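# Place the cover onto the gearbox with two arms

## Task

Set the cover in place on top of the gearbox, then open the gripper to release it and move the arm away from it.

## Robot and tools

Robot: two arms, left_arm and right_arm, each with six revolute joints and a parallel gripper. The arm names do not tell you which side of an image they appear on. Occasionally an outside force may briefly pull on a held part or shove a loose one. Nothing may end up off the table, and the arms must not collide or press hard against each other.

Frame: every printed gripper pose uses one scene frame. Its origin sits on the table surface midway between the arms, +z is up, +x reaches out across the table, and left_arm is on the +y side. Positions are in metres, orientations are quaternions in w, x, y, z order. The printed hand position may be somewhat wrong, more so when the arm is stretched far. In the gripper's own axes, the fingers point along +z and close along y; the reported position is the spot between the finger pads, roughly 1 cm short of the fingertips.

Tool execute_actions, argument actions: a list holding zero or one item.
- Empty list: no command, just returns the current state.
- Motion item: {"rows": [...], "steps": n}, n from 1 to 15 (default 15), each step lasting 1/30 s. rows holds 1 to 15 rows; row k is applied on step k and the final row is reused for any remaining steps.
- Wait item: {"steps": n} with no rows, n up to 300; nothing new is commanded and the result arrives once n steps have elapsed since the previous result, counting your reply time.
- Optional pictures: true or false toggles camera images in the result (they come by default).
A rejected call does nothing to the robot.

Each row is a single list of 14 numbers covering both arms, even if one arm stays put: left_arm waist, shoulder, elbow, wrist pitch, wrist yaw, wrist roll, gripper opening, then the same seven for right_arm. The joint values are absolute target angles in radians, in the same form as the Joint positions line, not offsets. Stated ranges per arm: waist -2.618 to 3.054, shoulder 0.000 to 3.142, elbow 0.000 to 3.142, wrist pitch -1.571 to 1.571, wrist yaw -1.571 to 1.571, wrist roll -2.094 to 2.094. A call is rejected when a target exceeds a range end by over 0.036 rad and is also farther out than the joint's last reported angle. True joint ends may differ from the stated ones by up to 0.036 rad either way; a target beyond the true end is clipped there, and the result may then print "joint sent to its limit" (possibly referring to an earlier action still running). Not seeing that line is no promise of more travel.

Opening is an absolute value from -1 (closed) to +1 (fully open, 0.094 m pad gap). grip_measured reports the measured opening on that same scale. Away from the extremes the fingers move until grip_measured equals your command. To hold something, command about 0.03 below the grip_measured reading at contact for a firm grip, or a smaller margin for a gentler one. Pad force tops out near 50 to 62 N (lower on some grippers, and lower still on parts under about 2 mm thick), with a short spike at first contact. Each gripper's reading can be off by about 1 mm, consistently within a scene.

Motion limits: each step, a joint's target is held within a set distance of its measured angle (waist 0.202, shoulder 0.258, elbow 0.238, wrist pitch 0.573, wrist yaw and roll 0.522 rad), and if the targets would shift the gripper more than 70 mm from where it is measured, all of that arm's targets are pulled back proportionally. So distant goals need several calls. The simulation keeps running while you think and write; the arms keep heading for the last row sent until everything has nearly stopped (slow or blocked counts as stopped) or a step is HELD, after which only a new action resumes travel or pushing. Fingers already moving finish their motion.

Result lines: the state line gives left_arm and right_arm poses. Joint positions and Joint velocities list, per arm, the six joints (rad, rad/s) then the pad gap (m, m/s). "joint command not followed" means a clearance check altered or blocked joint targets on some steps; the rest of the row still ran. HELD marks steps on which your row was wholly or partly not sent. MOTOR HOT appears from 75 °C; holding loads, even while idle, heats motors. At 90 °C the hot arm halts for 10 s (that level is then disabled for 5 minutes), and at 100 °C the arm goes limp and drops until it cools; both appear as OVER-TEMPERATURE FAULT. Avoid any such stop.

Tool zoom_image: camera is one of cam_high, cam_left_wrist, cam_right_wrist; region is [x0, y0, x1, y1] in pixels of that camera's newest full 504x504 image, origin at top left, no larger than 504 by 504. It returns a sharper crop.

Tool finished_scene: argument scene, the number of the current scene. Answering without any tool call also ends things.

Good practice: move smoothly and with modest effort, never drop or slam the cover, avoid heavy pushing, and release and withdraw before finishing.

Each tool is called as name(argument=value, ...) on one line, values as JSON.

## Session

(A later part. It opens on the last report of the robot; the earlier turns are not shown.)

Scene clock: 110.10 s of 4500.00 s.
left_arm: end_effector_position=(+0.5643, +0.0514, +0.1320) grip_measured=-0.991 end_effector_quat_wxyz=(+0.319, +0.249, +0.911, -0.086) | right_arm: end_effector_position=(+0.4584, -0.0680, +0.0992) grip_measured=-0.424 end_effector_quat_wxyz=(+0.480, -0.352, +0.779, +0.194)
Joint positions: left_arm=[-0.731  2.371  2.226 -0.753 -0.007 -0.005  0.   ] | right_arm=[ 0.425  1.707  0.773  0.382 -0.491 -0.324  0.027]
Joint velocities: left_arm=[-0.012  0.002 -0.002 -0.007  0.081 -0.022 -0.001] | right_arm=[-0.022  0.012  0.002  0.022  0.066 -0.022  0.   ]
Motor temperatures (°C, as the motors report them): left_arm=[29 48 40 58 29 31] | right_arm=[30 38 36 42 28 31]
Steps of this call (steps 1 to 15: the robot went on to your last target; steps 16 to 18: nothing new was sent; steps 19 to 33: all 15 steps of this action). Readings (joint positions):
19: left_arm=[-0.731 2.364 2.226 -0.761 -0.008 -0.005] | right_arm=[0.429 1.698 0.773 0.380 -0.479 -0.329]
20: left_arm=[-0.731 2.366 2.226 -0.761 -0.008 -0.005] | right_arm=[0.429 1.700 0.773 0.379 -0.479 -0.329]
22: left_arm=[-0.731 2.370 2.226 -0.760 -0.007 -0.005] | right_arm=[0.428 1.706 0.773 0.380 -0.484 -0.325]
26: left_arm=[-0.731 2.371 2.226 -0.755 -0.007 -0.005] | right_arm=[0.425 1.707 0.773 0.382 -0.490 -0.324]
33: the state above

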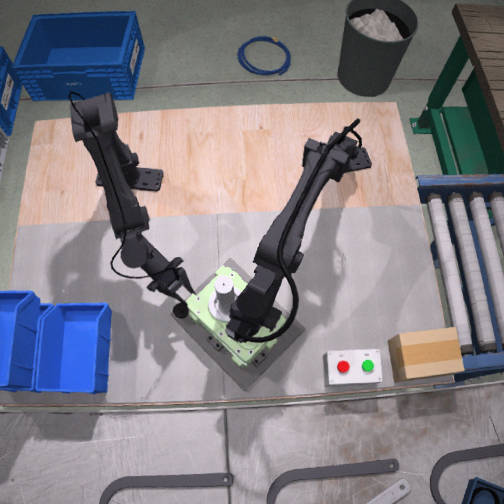

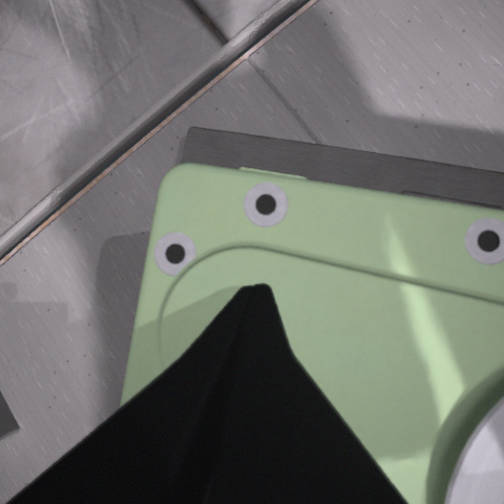

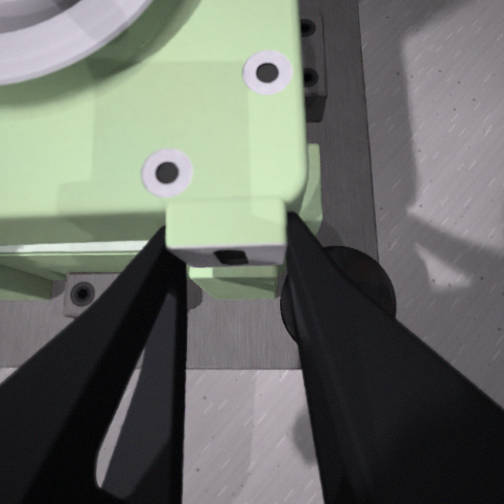

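execute_actions(actions=[{"rows":[[-0.74,2.33,2.25,-0.75,0,0,-1,0.425,1.72,0.77,0.37,-0.5,-0.325,-0.5],[-0.74,2.31,2.23,-0.77,0,0,-1,0.425,1.72,0.77,0.37,-0.5,-0.325,-0.5],[-0.74,2.29,2.21,-0.8,0,0,-1,0.425,1.72,0.77,0.37,-0.5,-0.325,-0.5],[-0.74,2.27,2.19,-0.83,0,0,-1,0.425,1.72,0.77,0.37,-0.5,-0.325,-0.5],[-0.74,2.25,2.17,-0.86,0,0,-1,0.425,1.72,0.77,0.37,-0.5,-0.325,-0.5],[-0.74,2.23,2.15,-0.89,0,0,-1,0.425,1.72,0.77,0.37,-0.5,-0.325,-0.5],[-0.74,2.21,2.13,-0.92,0,0,-1,0.425,1.72,0.77,0.37,-0.5,-0.325,-0.5],[-0.74,2.20,2.11,-0.95,0,0,-1,0.425,1.72,0.77,0.37,-0.5,-0.325,-0.5]],"steps":15}], pictures=false)

execute_actions(actions=[{"rows":[[-0.74,2.22,2.11,-0.95,0,0,-1,0.425,1.72,0.77,0.37,-0.5,-0.325,-0.5],[-0.74,2.23,2.11,-0.95,0,0,-1,0.425,1.72,0.77,0.37,-0.5,-0.325,-0.5],[-0.74,2.24,2.11,-0.95,0,0,-1,0.425,1.72,0.77,0.37,-0.5,-0.325,-0.5],[-0.74,2.25,2.11,-0.95,0,0,-1,0.425,1.72,0.77,0.37,-0.5,-0.325,-0.5],[-0.74,2.26,2.11,-0.95,0,0,-1,0.425,1.72,0.77,0.37,-0.5,-0.325,-0.5],[-0.74,2.27,2.11,-0.95,0,0,-1,0.425,1.72,0.77,0.37,-0.5,-0.325,-0.5],[-0.74,2.29,2.11,-0.97,0,0,-1,0.425,1.73,0.77,0.36,-0.5,-0.325,-0.5],[-0.74,2.31,2.11,-0.99,0,0,-1,0.425,1.74,0.77,0.35,-0.5,-0.325,-0.5],[-0.74,2.33,2.11,-1.01,0,0,-1,0.425,1.75,0.77,0.34,-0.5,-0.325,-0.5],[-0.74,2.35,2.11,-1.03,0,0,-1,0.425,1.76,0.77,0.33,-0.5,-0.325,-0.5]],"steps":15}])

Scene clock: 112.57 s of 4500.00 s.
left_arm: end_effector_position=(+0.5182, +0.0791, +0.1633) grip_measured=-0.991 end_effector_quat_wxyz=(+0.275, +0.253, +0.925, -0.074) | right_arm: end_effector_position=(+0.4586, -0.0680, +0.0996) grip_measured=-0.424 end_effector_quat_wxyz=(+0.481, -0.352, +0.779, +0.194)
Joint positions: left_arm=[-0.731  2.209  2.131 -0.916 -0.007 -0.005  0.   ] | right_arm=[ 0.425  1.707  0.773  0.384 -0.491 -0.322  0.027]
Joint velocities: left_arm=[-0.002 -0.002  0.007 -0.154  0.037 -0.022 -0.001] | right_arm=[ 0.007  0.002 -0.007  0.022 -0.081  0.051 -0.   ]
Motor temperatures (°C, as the motors report them): left_arm=[29 48 39 57 29 31] | right_arm=[30 37 36 41 28 31]
Steps of this call (steps 1 to 15: the robot went on to your last target; steps 16 to 59: nothing new was sent; steps 60 to 74: all 15 steps of this action). Readings (joint positions):
60: left_arm=[-0.731 2.366 2.227 -0.749 -0.007 -0.005] | right_arm=[0.425 1.707 0.773 0.384 -0.491 -0.323]
61: left_arm=[-0.731 2.363 2.227 -0.751 -0.007 -0.005] | right_arm=[0.425 1.707 0.773 0.384 -0.491 -0.323]
63: left_arm=[-0.731 2.346 2.217 -0.765 -0.007 -0.005] | right_arm=[0.425 1.707 0.773 0.384 -0.491 -0.322]
67: left_arm=[-0.731 2.265 2.152 -0.838 -0.007 -0.005] | right_arm=[0.425 1.707 0.773 0.384 -0.491 -0.322]
74: the state above

Scene clock: 113.07 s of 4500.00 s.
left_arm: end_effector_position=(+0.5181, +0.0782, +0.1301) grip_measured=-0.991 end_effector_quat_wxyz=(+0.244, +0.256, +0.933, -0.065) | right_arm: end_effector_position=(+0.4586, -0.0680, +0.0986) grip_measured=-0.424 end_effector_quat_wxyz=(+0.481, -0.353, +0.779, +0.196)
Joint positions: left_arm=[-0.732  2.269  2.131 -0.923 -0.006 -0.005  0.   ] | right_arm=[ 0.423  1.711  0.773  0.386 -0.498 -0.324  0.027]
Joint velocities: left_arm=[ 0.002 -0.002 -0.002 -0.051 -0.051 -0.051  0.   ] | right_arm=[-0.017 -0.002 -0.012  0.007  0.051 -0.007 -0.001]
Motor temperatures (°C, as the motors report them): left_arm=[29 48 39 57 29 31] | right_arm=[30 37 36 41 28 31]
Steps of this call (steps 1 to 15: all 15 steps of this action). Readings (joint positions):
1: left_arm=[-0.731 2.211 2.131 -0.921 -0.007 -0.005] | right_arm=[0.425 1.707 0.773 0.384 -0.491 -0.322]
2: left_arm=[-0.731 2.213 2.131 -0.924 -0.007 -0.005] | right_arm=[0.425 1.707 0.773 0.384 -0.491 -0.322]
4: left_arm=[-0.731 2.223 2.131 -0.928 -0.007 -0.005] | right_arm=[0.425 1.707 0.773 0.384 -0.491 -0.322]
8: left_arm=[-0.731 2.264 2.131 -0.934 -0.006 -0.005] | right_arm=[0.425 1.707 0.773 0.384 -0.491 -0.322]
15: the state above

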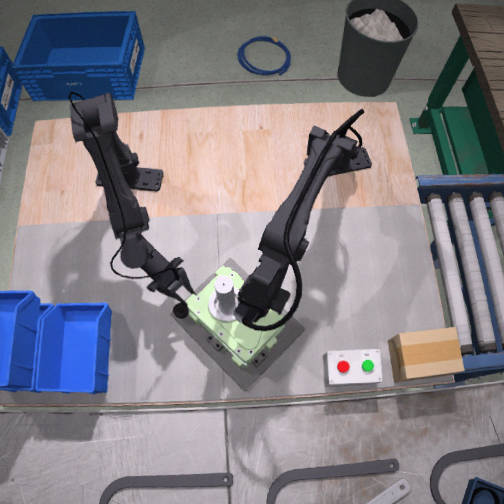

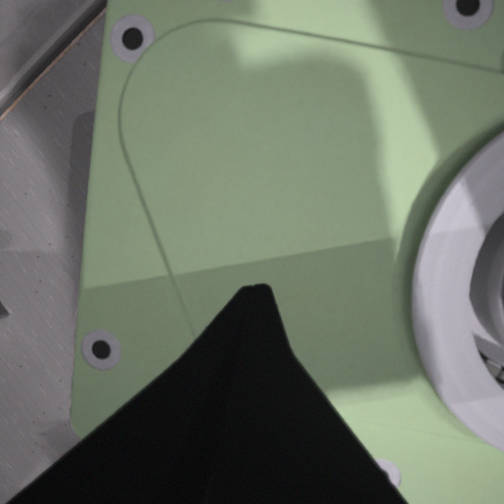

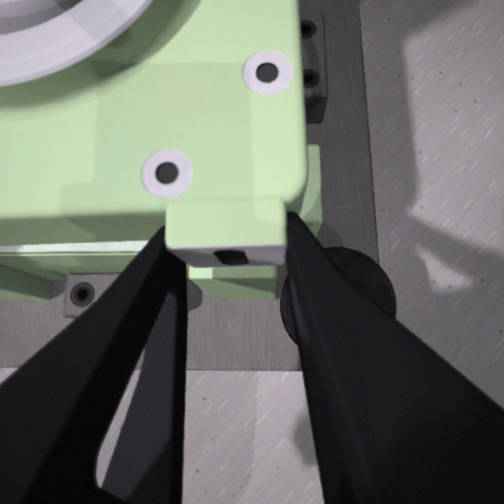

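execute_actions(actions=[{"rows":[[-0.73,2.24,2.14,-0.93,0,0,-1,0.423,1.70,0.778,0.39,-0.5,-0.325,-0.5],[-0.72,2.235,2.14,-0.94,0,0,-1,0.423,1.70,0.778,0.39,-0.5,-0.325,-0.5],[-0.70,2.235,2.14,-0.95,0,0,-1,0.423,1.70,0.778,0.39,-0.5,-0.325,-0.5],[-0.68,2.235,2.14,-0.96,0,0,-1,0.423,1.70,0.778,0.39,-0.5,-0.325,-0.5],[-0.665,2.235,2.14,-0.97,0,0,-1,0.423,1.70,0.778,0.39,-0.5,-0.325,-0.5]],"steps":12}], pictures=false)

execute_actions(actions=[{"rows":[[-0.665,2.26,2.13,-0.97,0,0,-1,0.423,1.70,0.778,0.39,-0.5,-0.325,-0.5],[-0.665,2.27,2.13,-0.97,0,0,-1,0.423,1.70,0.778,0.39,-0.5,-0.325,-0.5],[-0.665,2.28,2.13,-0.97,0,0,-1,0.423,1.70,0.778,0.39,-0.5,-0.325,-0.5],[-0.665,2.30,2.13,-0.99,0,0,-1,0.423,1.70,0.778,0.39,-0.5,-0.325,-0.5],[-0.665,2.32,2.13,-1.01,0,0,-1,0.423,1.70,0.778,0.39,-0.5,-0.325,-0.5],[-0.665,2.34,2.13,-1.03,0,0,-1,0.423,1.70,0.778,0.39,-0.5,-0.325,-0.5],[-0.665,2.36,2.13,-1.05,0,0,-1,0.423,1.68,0.778,0.39,-0.5,-0.325,-0.5]],"steps":15}])

Scene clock: 115.60 s of 4500.00 s.
left_arm: end_effector_position=(+0.5317, +0.1157, +0.1324) grip_measured=-0.991 end_effector_quat_wxyz=(+0.238, +0.223, +0.944, -0.057) | right_arm: end_effector_position=(+0.4590, -0.0680, +0.0998) grip_measured=-0.424 end_effector_quat_wxyz=(+0.483, -0.353, +0.777, +0.195)
Joint positions: left_arm=[-0.66   2.258  2.132 -0.95  -0.001 -0.005  0.   ] | right_arm=[ 0.423  1.71   0.773  0.39  -0.497 -0.324  0.027]
Joint velocities: left_arm=[ 0.037 -0.017 -0.007 -0.095 -0.037  0.066  0.   ] | right_arm=[ 0.007  0.007  0.007 -0.051 -0.037  0.037 -0.001]
Motor temperatures (°C, as the motors report them): left_arm=[29 47 39 56 29 31] | right_arm=[30 37 36 41 28 31]
Steps of this call (steps 1 to 15: the robot went on to your last target; steps 16 to 64: nothing new was sent; steps 65 to 76: all 12 steps of this action). Readings (joint positions):
65: left_arm=[-0.732 2.263 2.132 -0.919 -0.006 -0.005] | right_arm=[0.423 1.710 0.773 0.390 -0.498 -0.324]
66: left_arm=[-0.732 2.262 2.132 -0.921 -0.006 -0.005] | right_arm=[0.423 1.710 0.773 0.390 -0.497 -0.324]
68: left_arm=[-0.726 2.261 2.132 -0.926 -0.003 -0.005] | right_arm=[0.423 1.710 0.773 0.390 -0.497 -0.324]
72: left_arm=[-0.686 2.258 2.132 -0.937 0.002 -0.005] | right_arm=[0.423 1.710 0.773 0.390 -0.497 -0.324]
76: the state above

Scene clock: 116.10 s of 4500.00 s.
left_arm: end_effector_position=(+0.5325, +0.1151, +0.1283) grip_measured=-0.991 end_effector_quat_wxyz=(+0.234, +0.224, +0.945, -0.056) | right_arm: end_effector_position=(+0.4592, -0.0682, +0.1006) grip_measured=-0.424 end_effector_quat_wxyz=(+0.483, -0.353, +0.777, +0.195)
Joint positions: left_arm=[-0.66   2.272  2.142 -0.955 -0.001 -0.005  0.   ] | right_arm=[ 0.423  1.708  0.773  0.39  -0.496 -0.324  0.027]
Joint velocities: left_arm=[-0.002 -0.007  0.002  0.051  0.007 -0.022  0.001] | right_arm=[ 0.007 -0.012 -0.002  0.022 -0.022  0.066 -0.   ]
Motor temperatures (°C, as the motors report them): left_arm=[29 47 39 56 29 31] | right_arm=[30 37 36 41 28 31]
Steps of this call (steps 1 to 15: all 15 steps of this action). Readings (joint positions):
1: left_arm=[-0.659 2.258 2.132 -0.952 -0.001 -0.005] | right_arm=[0.423 1.710 0.773 0.390 -0.497 -0.324]
2: left_arm=[-0.659 2.259 2.132 -0.953 -0.001 -0.005] | right_arm=[0.423 1.710 0.773 0.390 -0.497 -0.324]
4: left_arm=[-0.660 2.261 2.132 -0.953 -0.001 -0.005] | right_arm=[0.423 1.710 0.773 0.390 -0.497 -0.324]
8: left_arm=[-0.660 2.268 2.137 -0.955 -0.001 -0.005] | right_arm=[0.423 1.708 0.773 0.390 -0.496 -0.324]
15: the state above

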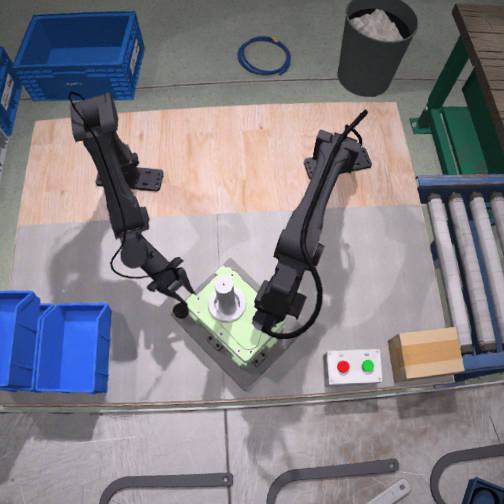

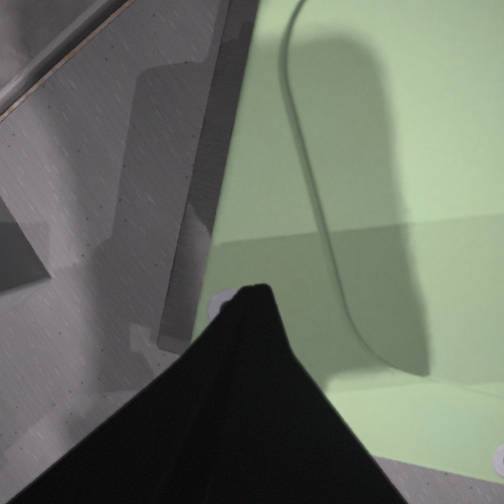

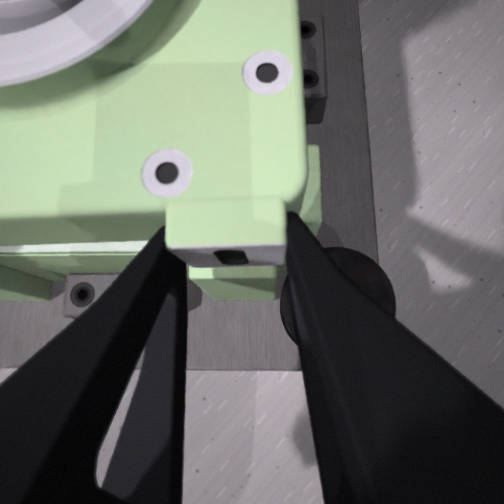

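execute_actions(actions=[{"rows":[[-0.665,2.2,2.14,-0.9,0,0,-1,0.423,1.70,0.778,0.39,-0.5,-0.325,-0.5],[-0.665,2.1,2.0,-0.8,0,0,-1,0.423,1.70,0.778,0.39,-0.5,-0.325,-0.5],[-0.665,2.0,1.8,-0.7,0,0,-1,0.423,1.70,0.778,0.39,-0.5,-0.325,-0.5],[-0.665,1.9,1.65,-0.6,0,0,-1,0.423,1.70,0.778,0.39,-0.5,-0.325,-0.5],[-0.665,1.8,1.5,-0.55,0,0,-1,0.423,1.70,0.778,0.39,-0.5,-0.325,-0.5],[-0.665,1.7,1.3,-0.45,0,0,-1,0.423,1.70,0.778,0.39,-0.5,-0.325,-0.5],[-0.665,1.5,0.95,-0.2,0,0,0,0.423,1.70,0.778,0.39,-0.5,-0.325,-0.5]],"steps":15}], pictures=false)

execute_actions(actions=[{"rows":[[-0.68,1.45,0.7,0.1,0,0,1,0.423,1.70,0.778,0.39,-0.5,-0.325,-0.5],[-0.68,1.45,0.7,0.1,0,0,1,0.423,1.70,0.778,0.39,-0.5,-0.325,-0.5],[-0.68,1.45,0.7,0.1,0,0,1,0.423,1.70,0.778,0.39,-0.5,-0.325,-0.5],[-0.68,1.45,0.55,0.4,0,0,1,0.423,1.70,0.778,0.39,-0.5,-0.325,-0.5],[-0.68,1.45,0.55,0.4,0,0,1,0.423,1.70,0.778,0.39,-0.5,-0.325,-0.5],[-0.68,1.45,0.55,0.4,0,0,1,0.423,1.70,0.778,0.39,-0.5,-0.325,-0.5],[-0.7,1.5,0.4,0.76,0.09,0,1,0.423,1.70,0.778,0.39,-0.5,-0.325,-0.5]],"steps":15}], pictures=false)

execute_actions(actions=[{"rows":[[-0.7,1.57,0.4,0.9,0.09,0,1,0.423,1.70,0.778,0.39,-0.5,-0.325,-0.5]],"steps":15}])

Scene clock: 118.20 s of 4500.00 s.
left_arm: end_effector_position=(+0.4330, +0.1657, +0.2264) grip_measured=-0.003 end_effector_quat_wxyz=(+0.466, +0.202, +0.854, -0.112) | right_arm: end_effector_position=(+0.4592, -0.0682, +0.1006) grip_measured=-0.424 end_effector_quat_wxyz=(+0.483, -0.353, +0.777, +0.195)
Joint positions: left_arm=[-0.66   1.436  1.119 -0.254 -0.001 -0.005  0.047] | right_arm=[ 0.423  1.708  0.773  0.39  -0.496 -0.324  0.027]
Joint velocities: left_arm=[ 0.027 -0.046 -1.297  0.462 -0.11  -0.007  0.001] | right_arm=[-0.022  0.012 -0.007  0.037  0.022  0.007  0.   ]
Motor temperatures (°C, as the motors report them): left_arm=[29 47 39 55 29 31] | right_arm=[30 37 36 41 28 31]
Steps of this call (steps 1 to 15: the robot went on to your last target; steps 16 to 48: nothing new was sent; steps 49 to 63: all 15 steps of this action). Readings (joint positions):
49: left_arm=[-0.660 2.262 2.142 -0.948 -0.001 -0.005] | right_arm=[0.423 1.708 0.773 0.390 -0.496 -0.324]
50: left_arm=[-0.660 2.241 2.108 -0.917 -0.001 -0.005] | right_arm=[0.423 1.708 0.773 0.390 -0.496 -0.324]
52: left_arm=[-0.660 2.128 1.936 -0.816 -0.001 -0.005] | right_arm=[0.423 1.708 0.773 0.390 -0.496 -0.324]
56: left_arm=[-0.660 1.840 1.603 -0.599 -0.001 -0.005] | right_arm=[0.423 1.708 0.773 0.390 -0.496 -0.324]
63: the state above

Scene clock: 118.70 s of 4500.00 s.
left_arm: end_effector_position=(+0.3620, +0.1740, +0.0607) grip_measured=+1.000 end_effector_quat_wxyz=(+0.476, +0.230, +0.835, -0.155) | right_arm: end_effector_position=(+0.4592, -0.0682, +0.1006) grip_measured=-0.424 end_effector_quat_wxyz=(+0.483, -0.353, +0.777, +0.195)
Joint positions: left_arm=[-0.692  1.521  0.381  0.616  0.07  -0.005  0.094] | right_arm=[ 0.423  1.708  0.773  0.39  -0.496 -0.324  0.027]
Joint velocities: left_arm=[ 0.002 -0.066  0.007  0.916  0.037 -0.022  0.   ] | right_arm=[-0.017  0.002 -0.002 -0.037 -0.051 -0.007  0.   ]
Motor temperatures (°C, as the motors report them): left_arm=[29 47 39 55 29 31] | right_arm=[30 37 36 41 28 31]
Steps of this call (steps 1 to 15: all 15 steps of this action). Readings (joint positions):
1: left_arm=[-0.661 1.436 1.056 -0.192 -0.001 -0.005] | right_arm=[0.423 1.708 0.773 0.390 -0.496 -0.324]
2: left_arm=[-0.663 1.437 0.979 -0.118 -0.001 -0.005] | right_arm=[0.423 1.708 0.773 0.390 -0.496 -0.324]
4: left_arm=[-0.668 1.443 0.814 0.006 -0.001 -0.005] | right_arm=[0.423 1.708 0.773 0.390 -0.496 -0.324]
8: left_arm=[-0.677 1.484 0.495 0.317 0.021 -0.005] | right_arm=[0.423 1.708 0.773 0.390 -0.496 -0.324]
15: the state above

Scene clock: 119.20 s of 4500.00 s.
left_arm: end_effector_position=(+0.3820, +0.1609, +0.1022) grip_measured=+1.000 end_effector_quat_wxyz=(+0.561, +0.222, +0.777, -0.179) | right_arm: end_effector_position=(+0.4592, -0.0682, +0.1006) grip_measured=-0.424 end_effector_quat_wxyz=(+0.483, -0.353, +0.777, +0.195)
Joint positions: left_arm=[-0.692  1.564  0.381  0.87   0.081 -0.005  0.094] | right_arm=[ 0.423  1.708  0.773  0.39  -0.496 -0.324  0.027]
Joint velocities: left_arm=[-0.002  0.007 -0.007  0.125  0.007 -0.037  0.   ] | right_arm=[-0.007  0.012 -0.002 -0.022 -0.022 -0.037 -0.001]
Motor temperatures (°C, as the motors report them): left_arm=[29 47 39 55 29 31] | right_arm=[30 37 36 41 28 31]
Steps of this call (steps 1 to 15: all 15 steps of this action). Readings (joint positions):
1: left_arm=[-0.692 1.526 0.381 0.661 0.073 -0.005] | right_arm=[0.423 1.708 0.773 0.390 -0.496 -0.324]
2: left_arm=[-0.692 1.538 0.381 0.711 0.074 -0.005] | right_arm=[0.423 1.708 0.773 0.390 -0.496 -0.324]
4: left_arm=[-0.692 1.556 0.381 0.777 0.077 -0.005] | right_arm=[0.423 1.708 0.773 0.390 -0.496 -0.324]
8: left_arm=[-0.692 1.564 0.381 0.836 0.079 -0.005] | right_arm=[0.423 1.708 0.773 0.390 -0.496 -0.324]
15: the state above

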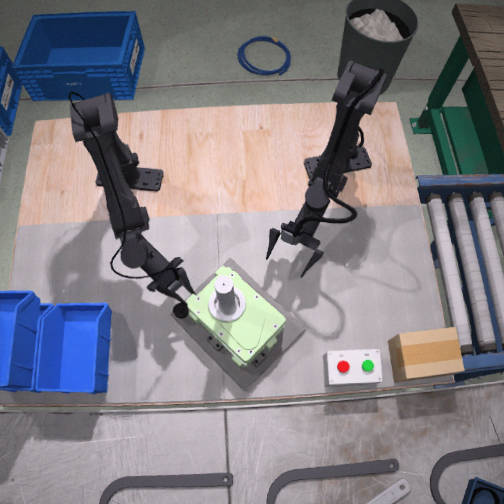

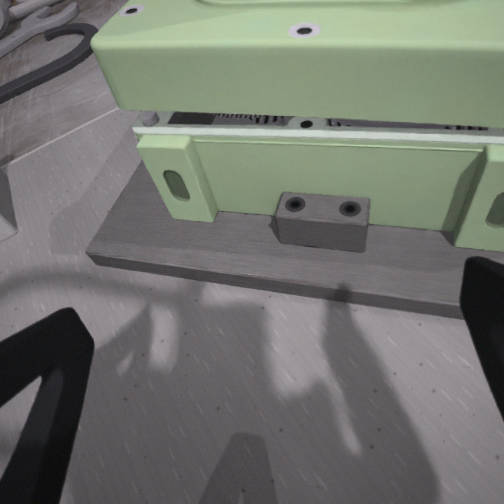

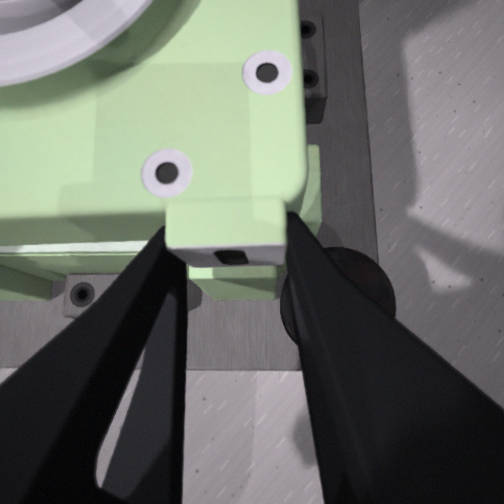

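execute_actions(actions=[{"rows":[[-0.7,1.57,0.4,0.9,0.09,0,1,0.423,1.62,0.83,0.39,-0.5,-0.325,-0.55]],"steps":15}])

Scene clock: 120.40 s of 4500.00 s.
left_arm: end_effector_position=(+0.3823, +0.1606, +0.1036) grip_measured=+1.000 end_effector_quat_wxyz=(+0.563, +0.222, +0.775, -0.180) | right_arm: end_effector_position=(+0.4585, -0.0684, +0.1132) grip_measured=-0.424 end_effector_quat_wxyz=(+0.488, -0.355, +0.775, +0.188)
Joint positions: left_arm=[-0.692  1.564  0.381  0.876  0.081 -0.005  0.094] | right_arm=[ 0.427  1.668  0.784  0.348 -0.483 -0.331  0.027]
Joint velocities: left_arm=[-0.007  0.017 -0.007  0.007  0.051  0.007  0.   ] | right_arm=[ 0.007 -0.007 -0.002 -0.037  0.066 -0.037 -0.   ]
Motor temperatures (°C, as the motors report them): left_arm=[29 46 39 55 29 31] | right_arm=[30 37 36 41 28 31]
Steps of this call (steps 1 to 15: the robot went on to your last target; steps 16 to 21: nothing new was sent; steps 22 to 36: all 15 steps of this action). Readings (joint positions):
22: left_arm=[-0.692 1.564 0.381 0.876 0.081 -0.005] | right_arm=[0.423 1.703 0.774 0.386 -0.495 -0.325]
23: left_arm=[-0.692 1.564 0.381 0.876 0.081 -0.005] | right_arm=[0.424 1.697 0.776 0.378 -0.490 -0.326]
25: left_arm=[-0.692 1.564 0.381 0.876 0.081 -0.005] | right_arm=[0.424 1.678 0.780 0.366 -0.489 -0.328]
29: left_arm=[-0.692 1.564 0.381 0.876 0.081 -0.005] | right_arm=[0.426 1.668 0.784 0.350 -0.486 -0.331]
36: the state above

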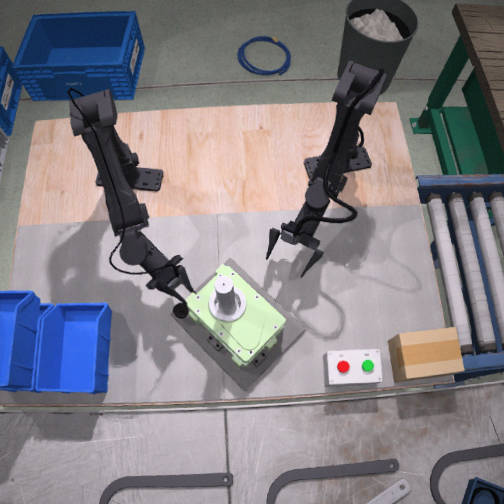

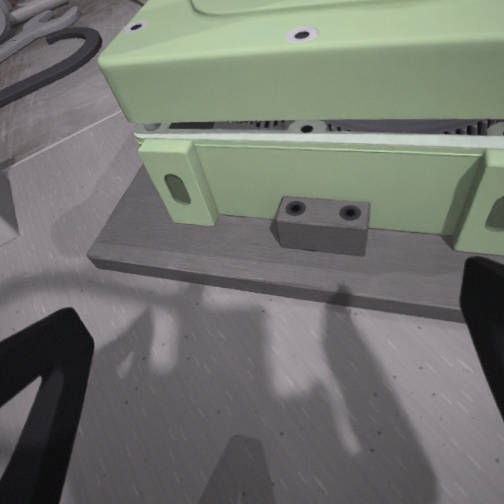

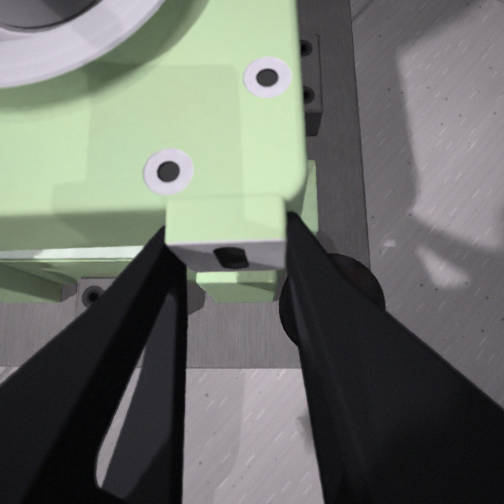

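The far end dropped onto its pin. Lower the near end gradually.

execute_actions(actions=[{"rows":[[-0.7,1.57,0.4,0.9,0.09,0,1,0.425,1.65,0.81,0.38,-0.49,-0.33,-0.55],[-0.7,1.57,0.4,0.9,0.09,0,1,0.425,1.665,0.80,0.38,-0.49,-0.33,-0.55],[-0.7,1.57,0.4,0.9,0.09,0,1,0.425,1.68,0.79,0.38,-0.49,-0.33,-0.55],[-0.7,1.57,0.4,0.9,0.09,0,1,0.425,1.69,0.78,0.385,-0.49,-0.33,-0.55],[-0.7,1.57,0.4,0.9,0.09,0,1,0.425,1.70,0.77,0.39,-0.49,-0.33,-0.55],[-0.7,1.57,0.4,0.9,0.09,0,1,0.425,1.71,0.76,0.40,-0.49,-0.33,-0.55],[-0.7,1.57,0.4,0.9,0.09,0,1,0.425,1.72,0.75,0.41,-0.49,-0.33,-0.55]],"steps":15}])

Scene clock: 121.77 s of 4500.00 s.
left_arm: end_effector_position=(+0.3823, +0.1606, +0.1036) grip_measured=+1.000 end_effector_quat_wxyz=(+0.563, +0.222, +0.775, -0.180) | right_arm: end_effector_position=(+0.4589, -0.0682, +0.1010) grip_measured=-0.424 end_effector_quat_wxyz=(+0.485, -0.350, +0.778, +0.192)
Joint positions: left_arm=[-0.692  1.564  0.381  0.876  0.081 -0.005  0.094] | right_arm=[ 0.426  1.703  0.767  0.395 -0.485 -0.32   0.027]
Joint velocities: left_arm=[-0.012 -0.027 -0.017  0.037  0.051 -0.007  0.   ] | right_arm=[-0.012 -0.002 -0.012  0.022  0.007 -0.066  0.   ]
Motor temperatures (°C, as the motors report them): left_arm=[29 46 39 56 29 31] | right_arm=[30 38 36 41 28 31]
Steps of this call (steps 1 to 15: the robot went on to your last target; steps 16 to 26: nothing new was sent; steps 27 to 41: all 15 steps of this action). Readings (joint positions):
27: left_arm=[-0.692 1.564 0.381 0.876 0.081 -0.005] | right_arm=[0.428 1.668 0.784 0.347 -0.482 -0.331]
28: left_arm=[-0.692 1.564 0.381 0.876 0.081 -0.005] | right_arm=[0.428 1.670 0.784 0.347 -0.481 -0.331]
30: left_arm=[-0.692 1.564 0.381 0.876 0.081 -0.005] | right_arm=[0.428 1.680 0.784 0.347 -0.480 -0.332]
34: left_arm=[-0.692 1.564 0.381 0.876 0.081 -0.005] | right_arm=[0.428 1.701 0.774 0.375 -0.482 -0.324]
41: the state above

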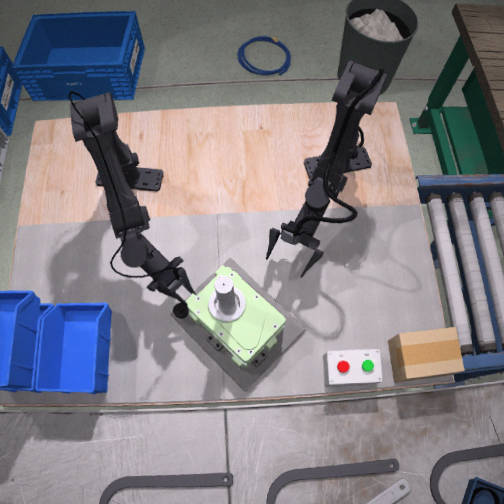

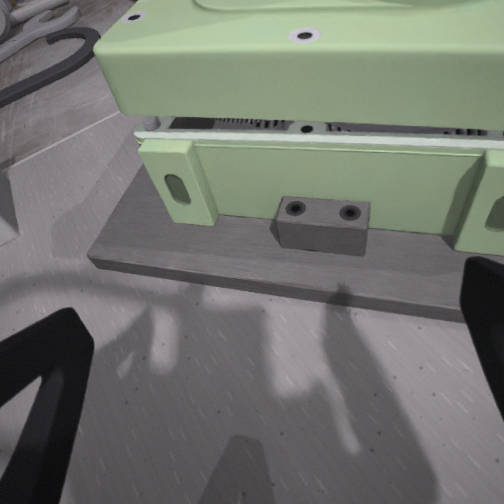

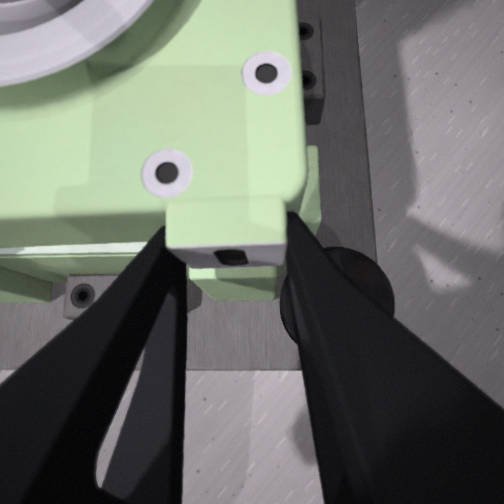

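execute_actions(actions=[{"rows":[[-0.7,1.57,0.4,0.9,0.09,0,1,0.405,1.63,0.74,0.43,-0.49,-0.33,-0.55]],"steps":15}])

Scene clock: 122.83 s of 4500.00 s.
left_arm: end_effector_position=(+0.3823, +0.1606, +0.1036) grip_measured=+1.000 end_effector_quat_wxyz=(+0.563, +0.222, +0.775, -0.180) | right_arm: end_effector_position=(+0.4560, -0.0692, +0.1093) grip_measured=-0.424 end_effector_quat_wxyz=(+0.493, -0.350, +0.773, +0.192)
Joint positions: left_arm=[-0.692  1.564  0.381  0.876  0.081 -0.005  0.094] | right_arm=[ 0.425  1.673  0.753  0.399 -0.488 -0.317  0.027]
Joint velocities: left_arm=[ 0.002 -0.002 -0.007  0.007 -0.066  0.022  0.   ] | right_arm=[ 0.002  0.002  0.007  0.051 -0.037  0.022  0.   ]
Motor temperatures (°C, as the motors report them): left_arm=[29 45 39 56 29 31] | right_arm=[30 38 36 41 28 31]
Steps of this call (steps 1 to 15: the robot went on to your last target; steps 16 to 17: nothing new was sent; steps 18 to 32: all 15 steps of this action). Readings (joint positions):
18: left_arm=[-0.692 1.564 0.381 0.876 0.081 -0.005] | right_arm=[0.425 1.699 0.765 0.398 -0.487 -0.320]
19: left_arm=[-0.692 1.564 0.381 0.876 0.081 -0.005] | right_arm=[0.425 1.692 0.761 0.400 -0.488 -0.320]
21: left_arm=[-0.692 1.564 0.381 0.876 0.081 -0.005] | right_arm=[0.425 1.678 0.758 0.402 -0.487 -0.324]
25: left_arm=[-0.692 1.564 0.381 0.876 0.081 -0.005] | right_arm=[0.425 1.673 0.753 0.401 -0.487 -0.319]
32: the state above

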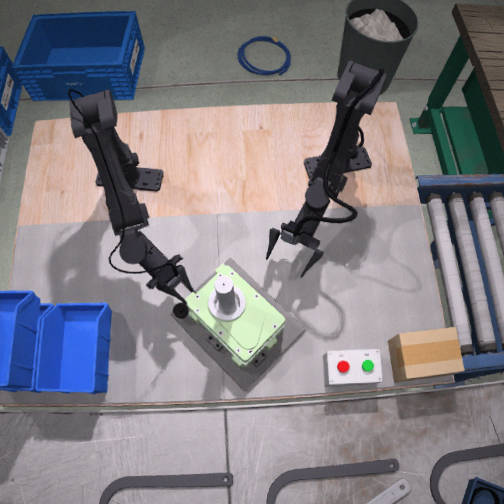

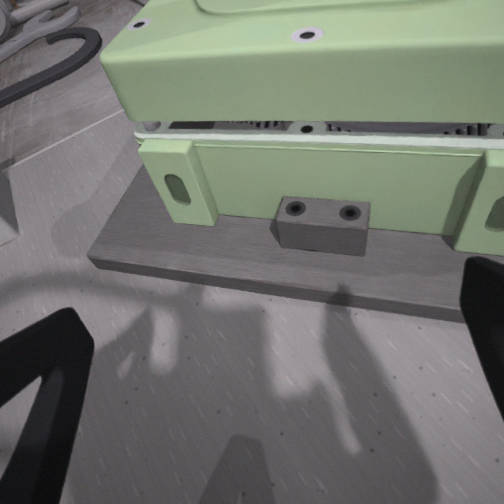

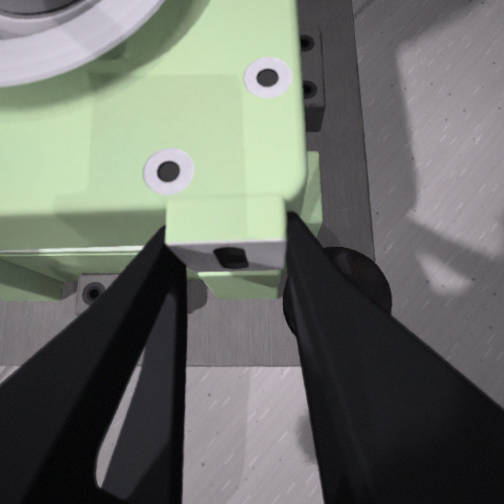

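execute_actions(actions=[{"rows":[[-0.7,1.57,0.4,0.9,0.09,0,1,0.41,1.65,0.73,0.43,-0.49,-0.325,-0.55],[-0.7,1.57,0.4,0.9,0.09,0,1,0.41,1.66,0.72,0.43,-0.49,-0.325,-0.55],[-0.7,1.57,0.4,0.9,0.09,0,1,0.41,1.67,0.71,0.43,-0.49,-0.325,-0.55],[-0.7,1.57,0.4,0.9,0.09,0,1,0.41,1.68,0.70,0.43,-0.49,-0.325,-0.55],[-0.7,1.57,0.4,0.9,0.09,0,1,0.41,1.685,0.695,0.43,-0.49,-0.325,-0.55]],"steps":15}])

Scene clock: 124.03 s of 4500.00 s.
left_arm: end_effector_position=(+0.3824, +0.1606, +0.1037) grip_measured=+1.000 end_effector_quat_wxyz=(+0.563, +0.222, +0.775, -0.180) | right_arm: end_effector_position=(+0.4541, -0.0695, +0.1056) grip_measured=-0.424 end_effector_quat_wxyz=(+0.499, -0.346, +0.771, +0.194)
Joint positions: left_arm=[-0.692  1.564  0.381  0.876  0.081 -0.005  0.094] | right_arm=[ 0.425  1.681  0.727  0.448 -0.489 -0.306  0.027]
Joint velocities: left_arm=[-0.022 -0.007 -0.012  0.081 -0.095 -0.037  0.   ] | right_arm=[-0.012 -0.007  0.007 -0.051 -0.007  0.037  0.   ]
Motor temperatures (°C, as the motors report them): left_arm=[29 45 39 56 29 31] | right_arm=[30 38 36 41 28 31]
Steps of this call (steps 1 to 15: the robot went on to your last target; steps 16 to 21: nothing new was sent; steps 22 to 36: all 15 steps of this action). Readings (joint positions):
22: left_arm=[-0.692 1.564 0.381 0.876 0.081 -0.005] | right_arm=[0.425 1.673 0.753 0.399 -0.488 -0.319]
23: left_arm=[-0.692 1.564 0.381 0.876 0.081 -0.005] | right_arm=[0.425 1.673 0.751 0.401 -0.488 -0.319]
25: left_arm=[-0.692 1.564 0.381 0.876 0.081 -0.005] | right_arm=[0.425 1.674 0.741 0.413 -0.488 -0.314]
29: left_arm=[-0.692 1.564 0.381 0.876 0.081 -0.005] | right_arm=[0.425 1.679 0.729 0.441 -0.489 -0.308]
36: the state above

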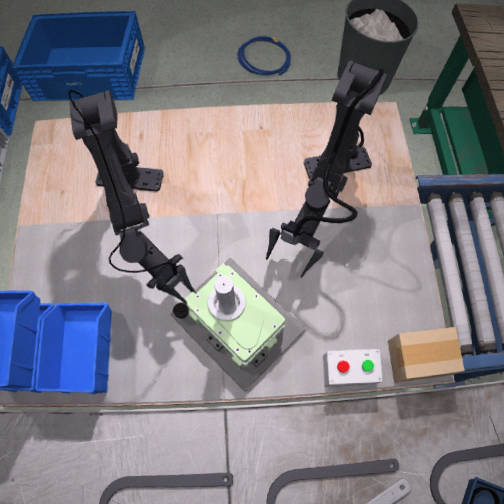

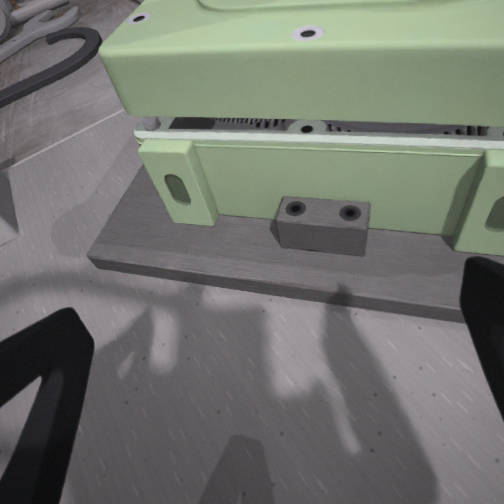

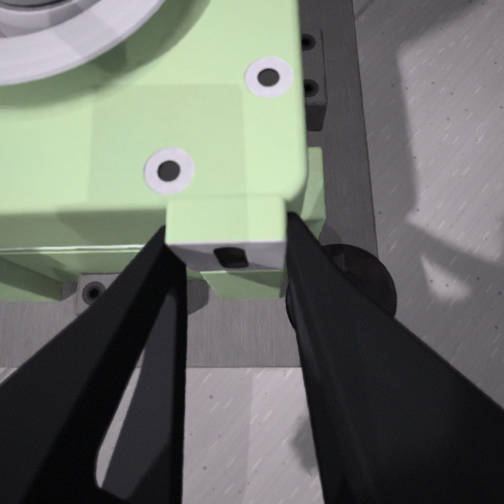

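execute_actions(actions=[{"rows":[[-0.7,1.57,0.4,0.9,0.09,0,1,0.385,1.67,0.735,0.45,-0.49,-0.315,-0.55]],"steps":15}])

Scene clock: 125.53 s of 4500.00 s.
left_arm: end_effector_position=(+0.3824, +0.1606, +0.1037) grip_measured=+1.000 end_effector_quat_wxyz=(+0.563, +0.222, +0.775, -0.180) | right_arm: end_effector_position=(+0.4543, -0.0700, +0.1063) grip_measured=-0.424 end_effector_quat_wxyz=(+0.500, -0.346, +0.770, +0.196)
Joint positions: left_arm=[-0.692  1.564  0.381  0.876  0.081 -0.005  0.094] | right_arm=[ 0.422  1.681  0.726  0.451 -0.495 -0.304  0.027]
Joint velocities: left_arm=[ 0.002  0.022 -0.012 -0.022 -0.022  0.007  0.   ] | right_arm=[ 0.002  0.002 -0.002  0.022  0.037 -0.037  0.   ]
Motor temperatures (°C, as the motors report them): left_arm=[29 44 39 56 29 31] | right_arm=[30 38 36 41 28 31]
Steps of this call (steps 1 to 15: the robot went on to your last target; steps 16 to 30: nothing new was sent; steps 31 to 45: all 15 steps of this action). Readings (joint positions):
31: left_arm=[-0.692 1.564 0.381 0.876 0.081 -0.005] | right_arm=[0.423 1.681 0.726 0.450 -0.490 -0.305]
32: left_arm=[-0.692 1.564 0.381 0.876 0.081 -0.005] | right_arm=[0.422 1.681 0.726 0.451 -0.493 -0.305]
34: left_arm=[-0.692 1.564 0.381 0.876 0.081 -0.005] | right_arm=[0.422 1.681 0.726 0.451 -0.495 -0.305]
38: left_arm=[-0.692 1.564 0.381 0.876 0.081 -0.005] | right_arm=[0.422 1.681 0.726 0.451 -0.495 -0.304]
45: the state above

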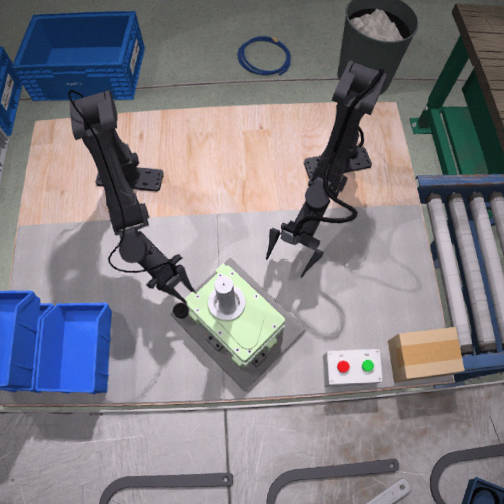

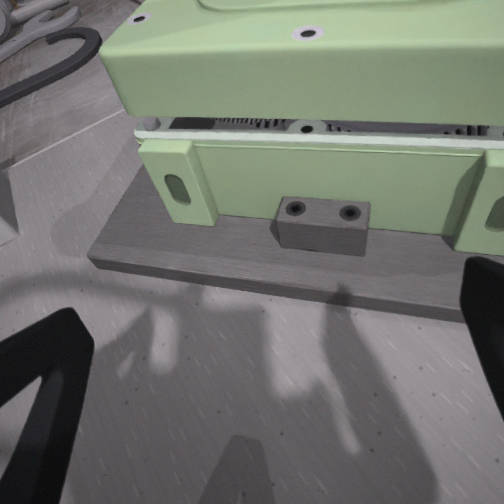

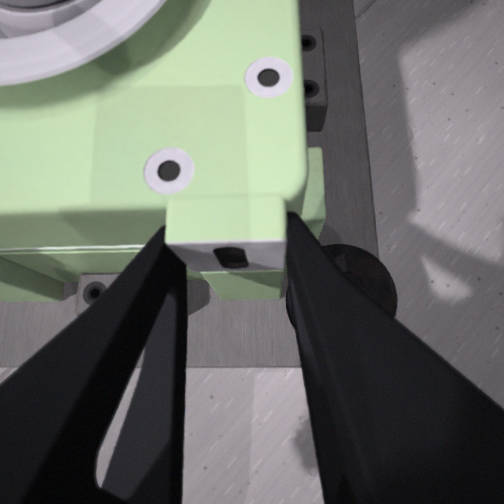

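execute_actions(actions=[{"rows":[[-0.7,1.57,0.4,0.9,0.09,0,1,0.415,1.675,0.775,0.44,-0.49,-0.32,-0.55]],"steps":15}])

Scene clock: 126.77 s of 4500.00 s.
left_arm: end_effector_position=(+0.3824, +0.1606, +0.1037) grip_measured=+1.000 end_effector_quat_wxyz=(+0.563, +0.222, +0.775, -0.180) | right_arm: end_effector_position=(+0.4554, -0.0707, +0.1068) grip_measured=-0.424 end_effector_quat_wxyz=(+0.496, -0.345, +0.772, +0.196)
Joint positions: left_arm=[-0.692  1.564  0.381  0.876  0.081 -0.005  0.094] | right_arm=[ 0.419  1.681  0.737  0.432 -0.497 -0.304  0.027]
Joint velocities: left_arm=[-0.012 -0.007  0.007  0.037  0.037 -0.022  0.   ] | right_arm=[ 0.002 -0.007  0.017  0.022 -0.007  0.022  0.   ]
Motor temperatures (°C, as the motors report them): left_arm=[29 44 39 56 29 31] | right_arm=[30 38 36 41 28 31]
Steps of this call (steps 1 to 15: the robot went on to your last target; steps 16 to 22: nothing new was sent; steps 23 to 37: all 15 steps of this action). Readings (joint positions):
23: left_arm=[-0.692 1.564 0.381 0.876 0.081 -0.005] | right_arm=[0.419 1.681 0.729 0.449 -0.497 -0.302]
24: left_arm=[-0.692 1.564 0.381 0.876 0.081 -0.005] | right_arm=[0.419 1.681 0.732 0.442 -0.497 -0.302]
26: left_arm=[-0.692 1.564 0.381 0.876 0.081 -0.005] | right_arm=[0.419 1.681 0.736 0.436 -0.497 -0.304]
30: left_arm=[-0.692 1.564 0.381 0.876 0.081 -0.005] | right_arm=[0.419 1.681 0.737 0.432 -0.497 -0.304]
37: the state above

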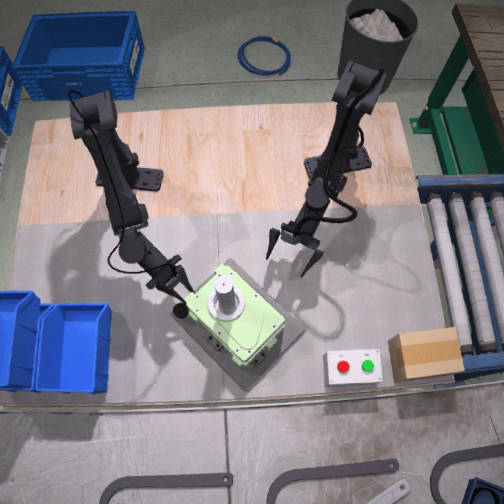

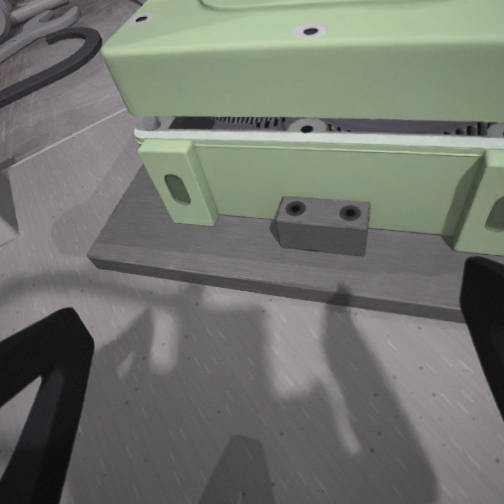

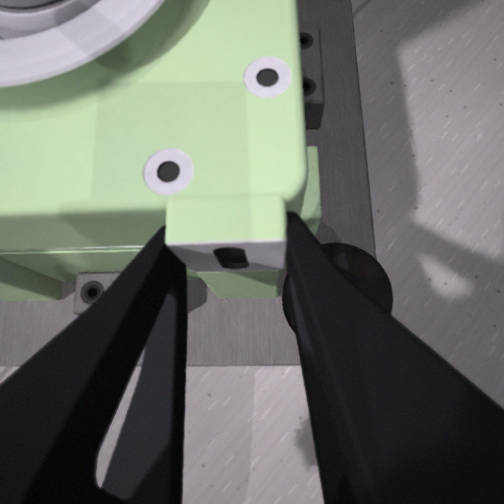

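execute_actions(actions=[{"rows":[[-0.7,1.57,0.4,0.9,0.09,0,1,0.415,1.70,0.75,0.43,-0.49,-0.38,-0.55]],"steps":15}])

Scene clock: 128.30 s of 4500.00 s.
left_arm: end_effector_position=(+0.3824, +0.1606, +0.1037) grip_measured=+1.000 end_effector_quat_wxyz=(+0.563, +0.222, +0.775, -0.180) | right_arm: end_effector_position=(+0.4559, -0.0707, +0.1036) grip_measured=-0.424 end_effector_quat_wxyz=(+0.496, -0.352, +0.770, +0.192)
Joint positions: left_arm=[-0.692  1.564  0.381  0.876  0.081 -0.005  0.094] | right_arm=[ 0.419  1.691  0.737  0.437 -0.496 -0.324  0.027]
Joint velocities: left_arm=[-0.022 -0.012  0.002 -0.037  0.007 -0.022  0.   ] | right_arm=[-0.012 -0.012 -0.017  0.081 -0.066  0.007  0.001]
Motor temperatures (°C, as the motors report them): left_arm=[29 44 39 56 29 30] | right_arm=[30 37 36 40 28 31]
Steps of this call (steps 1 to 15: the robot went on to your last target; steps 16 to 31: nothing new was sent; steps 32 to 46: all 15 steps of this action). Readings (joint positions):
32: left_arm=[-0.692 1.564 0.381 0.876 0.081 -0.005] | right_arm=[0.419 1.682 0.737 0.432 -0.497 -0.312]
33: left_arm=[-0.692 1.564 0.381 0.876 0.081 -0.005] | right_arm=[0.419 1.684 0.737 0.432 -0.497 -0.317]
35: left_arm=[-0.692 1.564 0.381 0.876 0.081 -0.005] | right_arm=[0.419 1.690 0.737 0.435 -0.496 -0.322]
39: left_arm=[-0.692 1.564 0.381 0.876 0.081 -0.005] | right_arm=[0.419 1.691 0.737 0.437 -0.496 -0.324]
46: the state above

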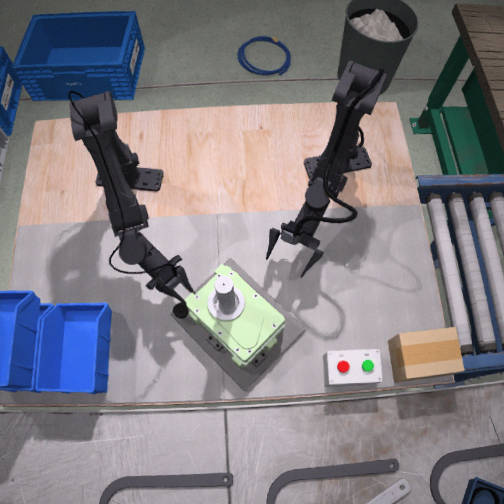

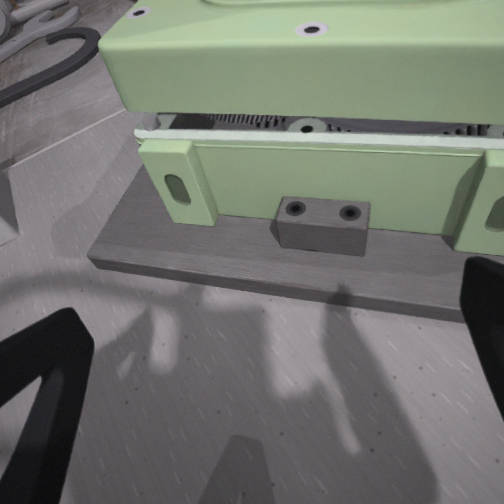

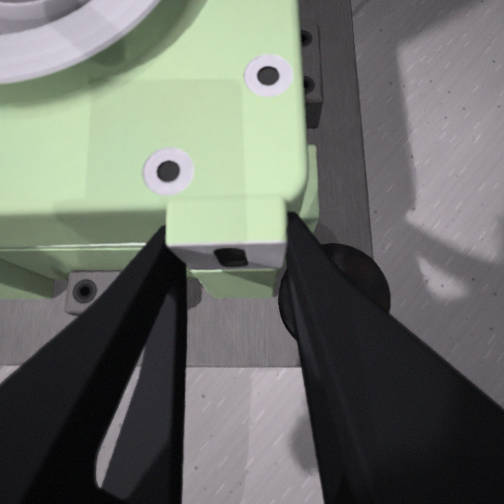

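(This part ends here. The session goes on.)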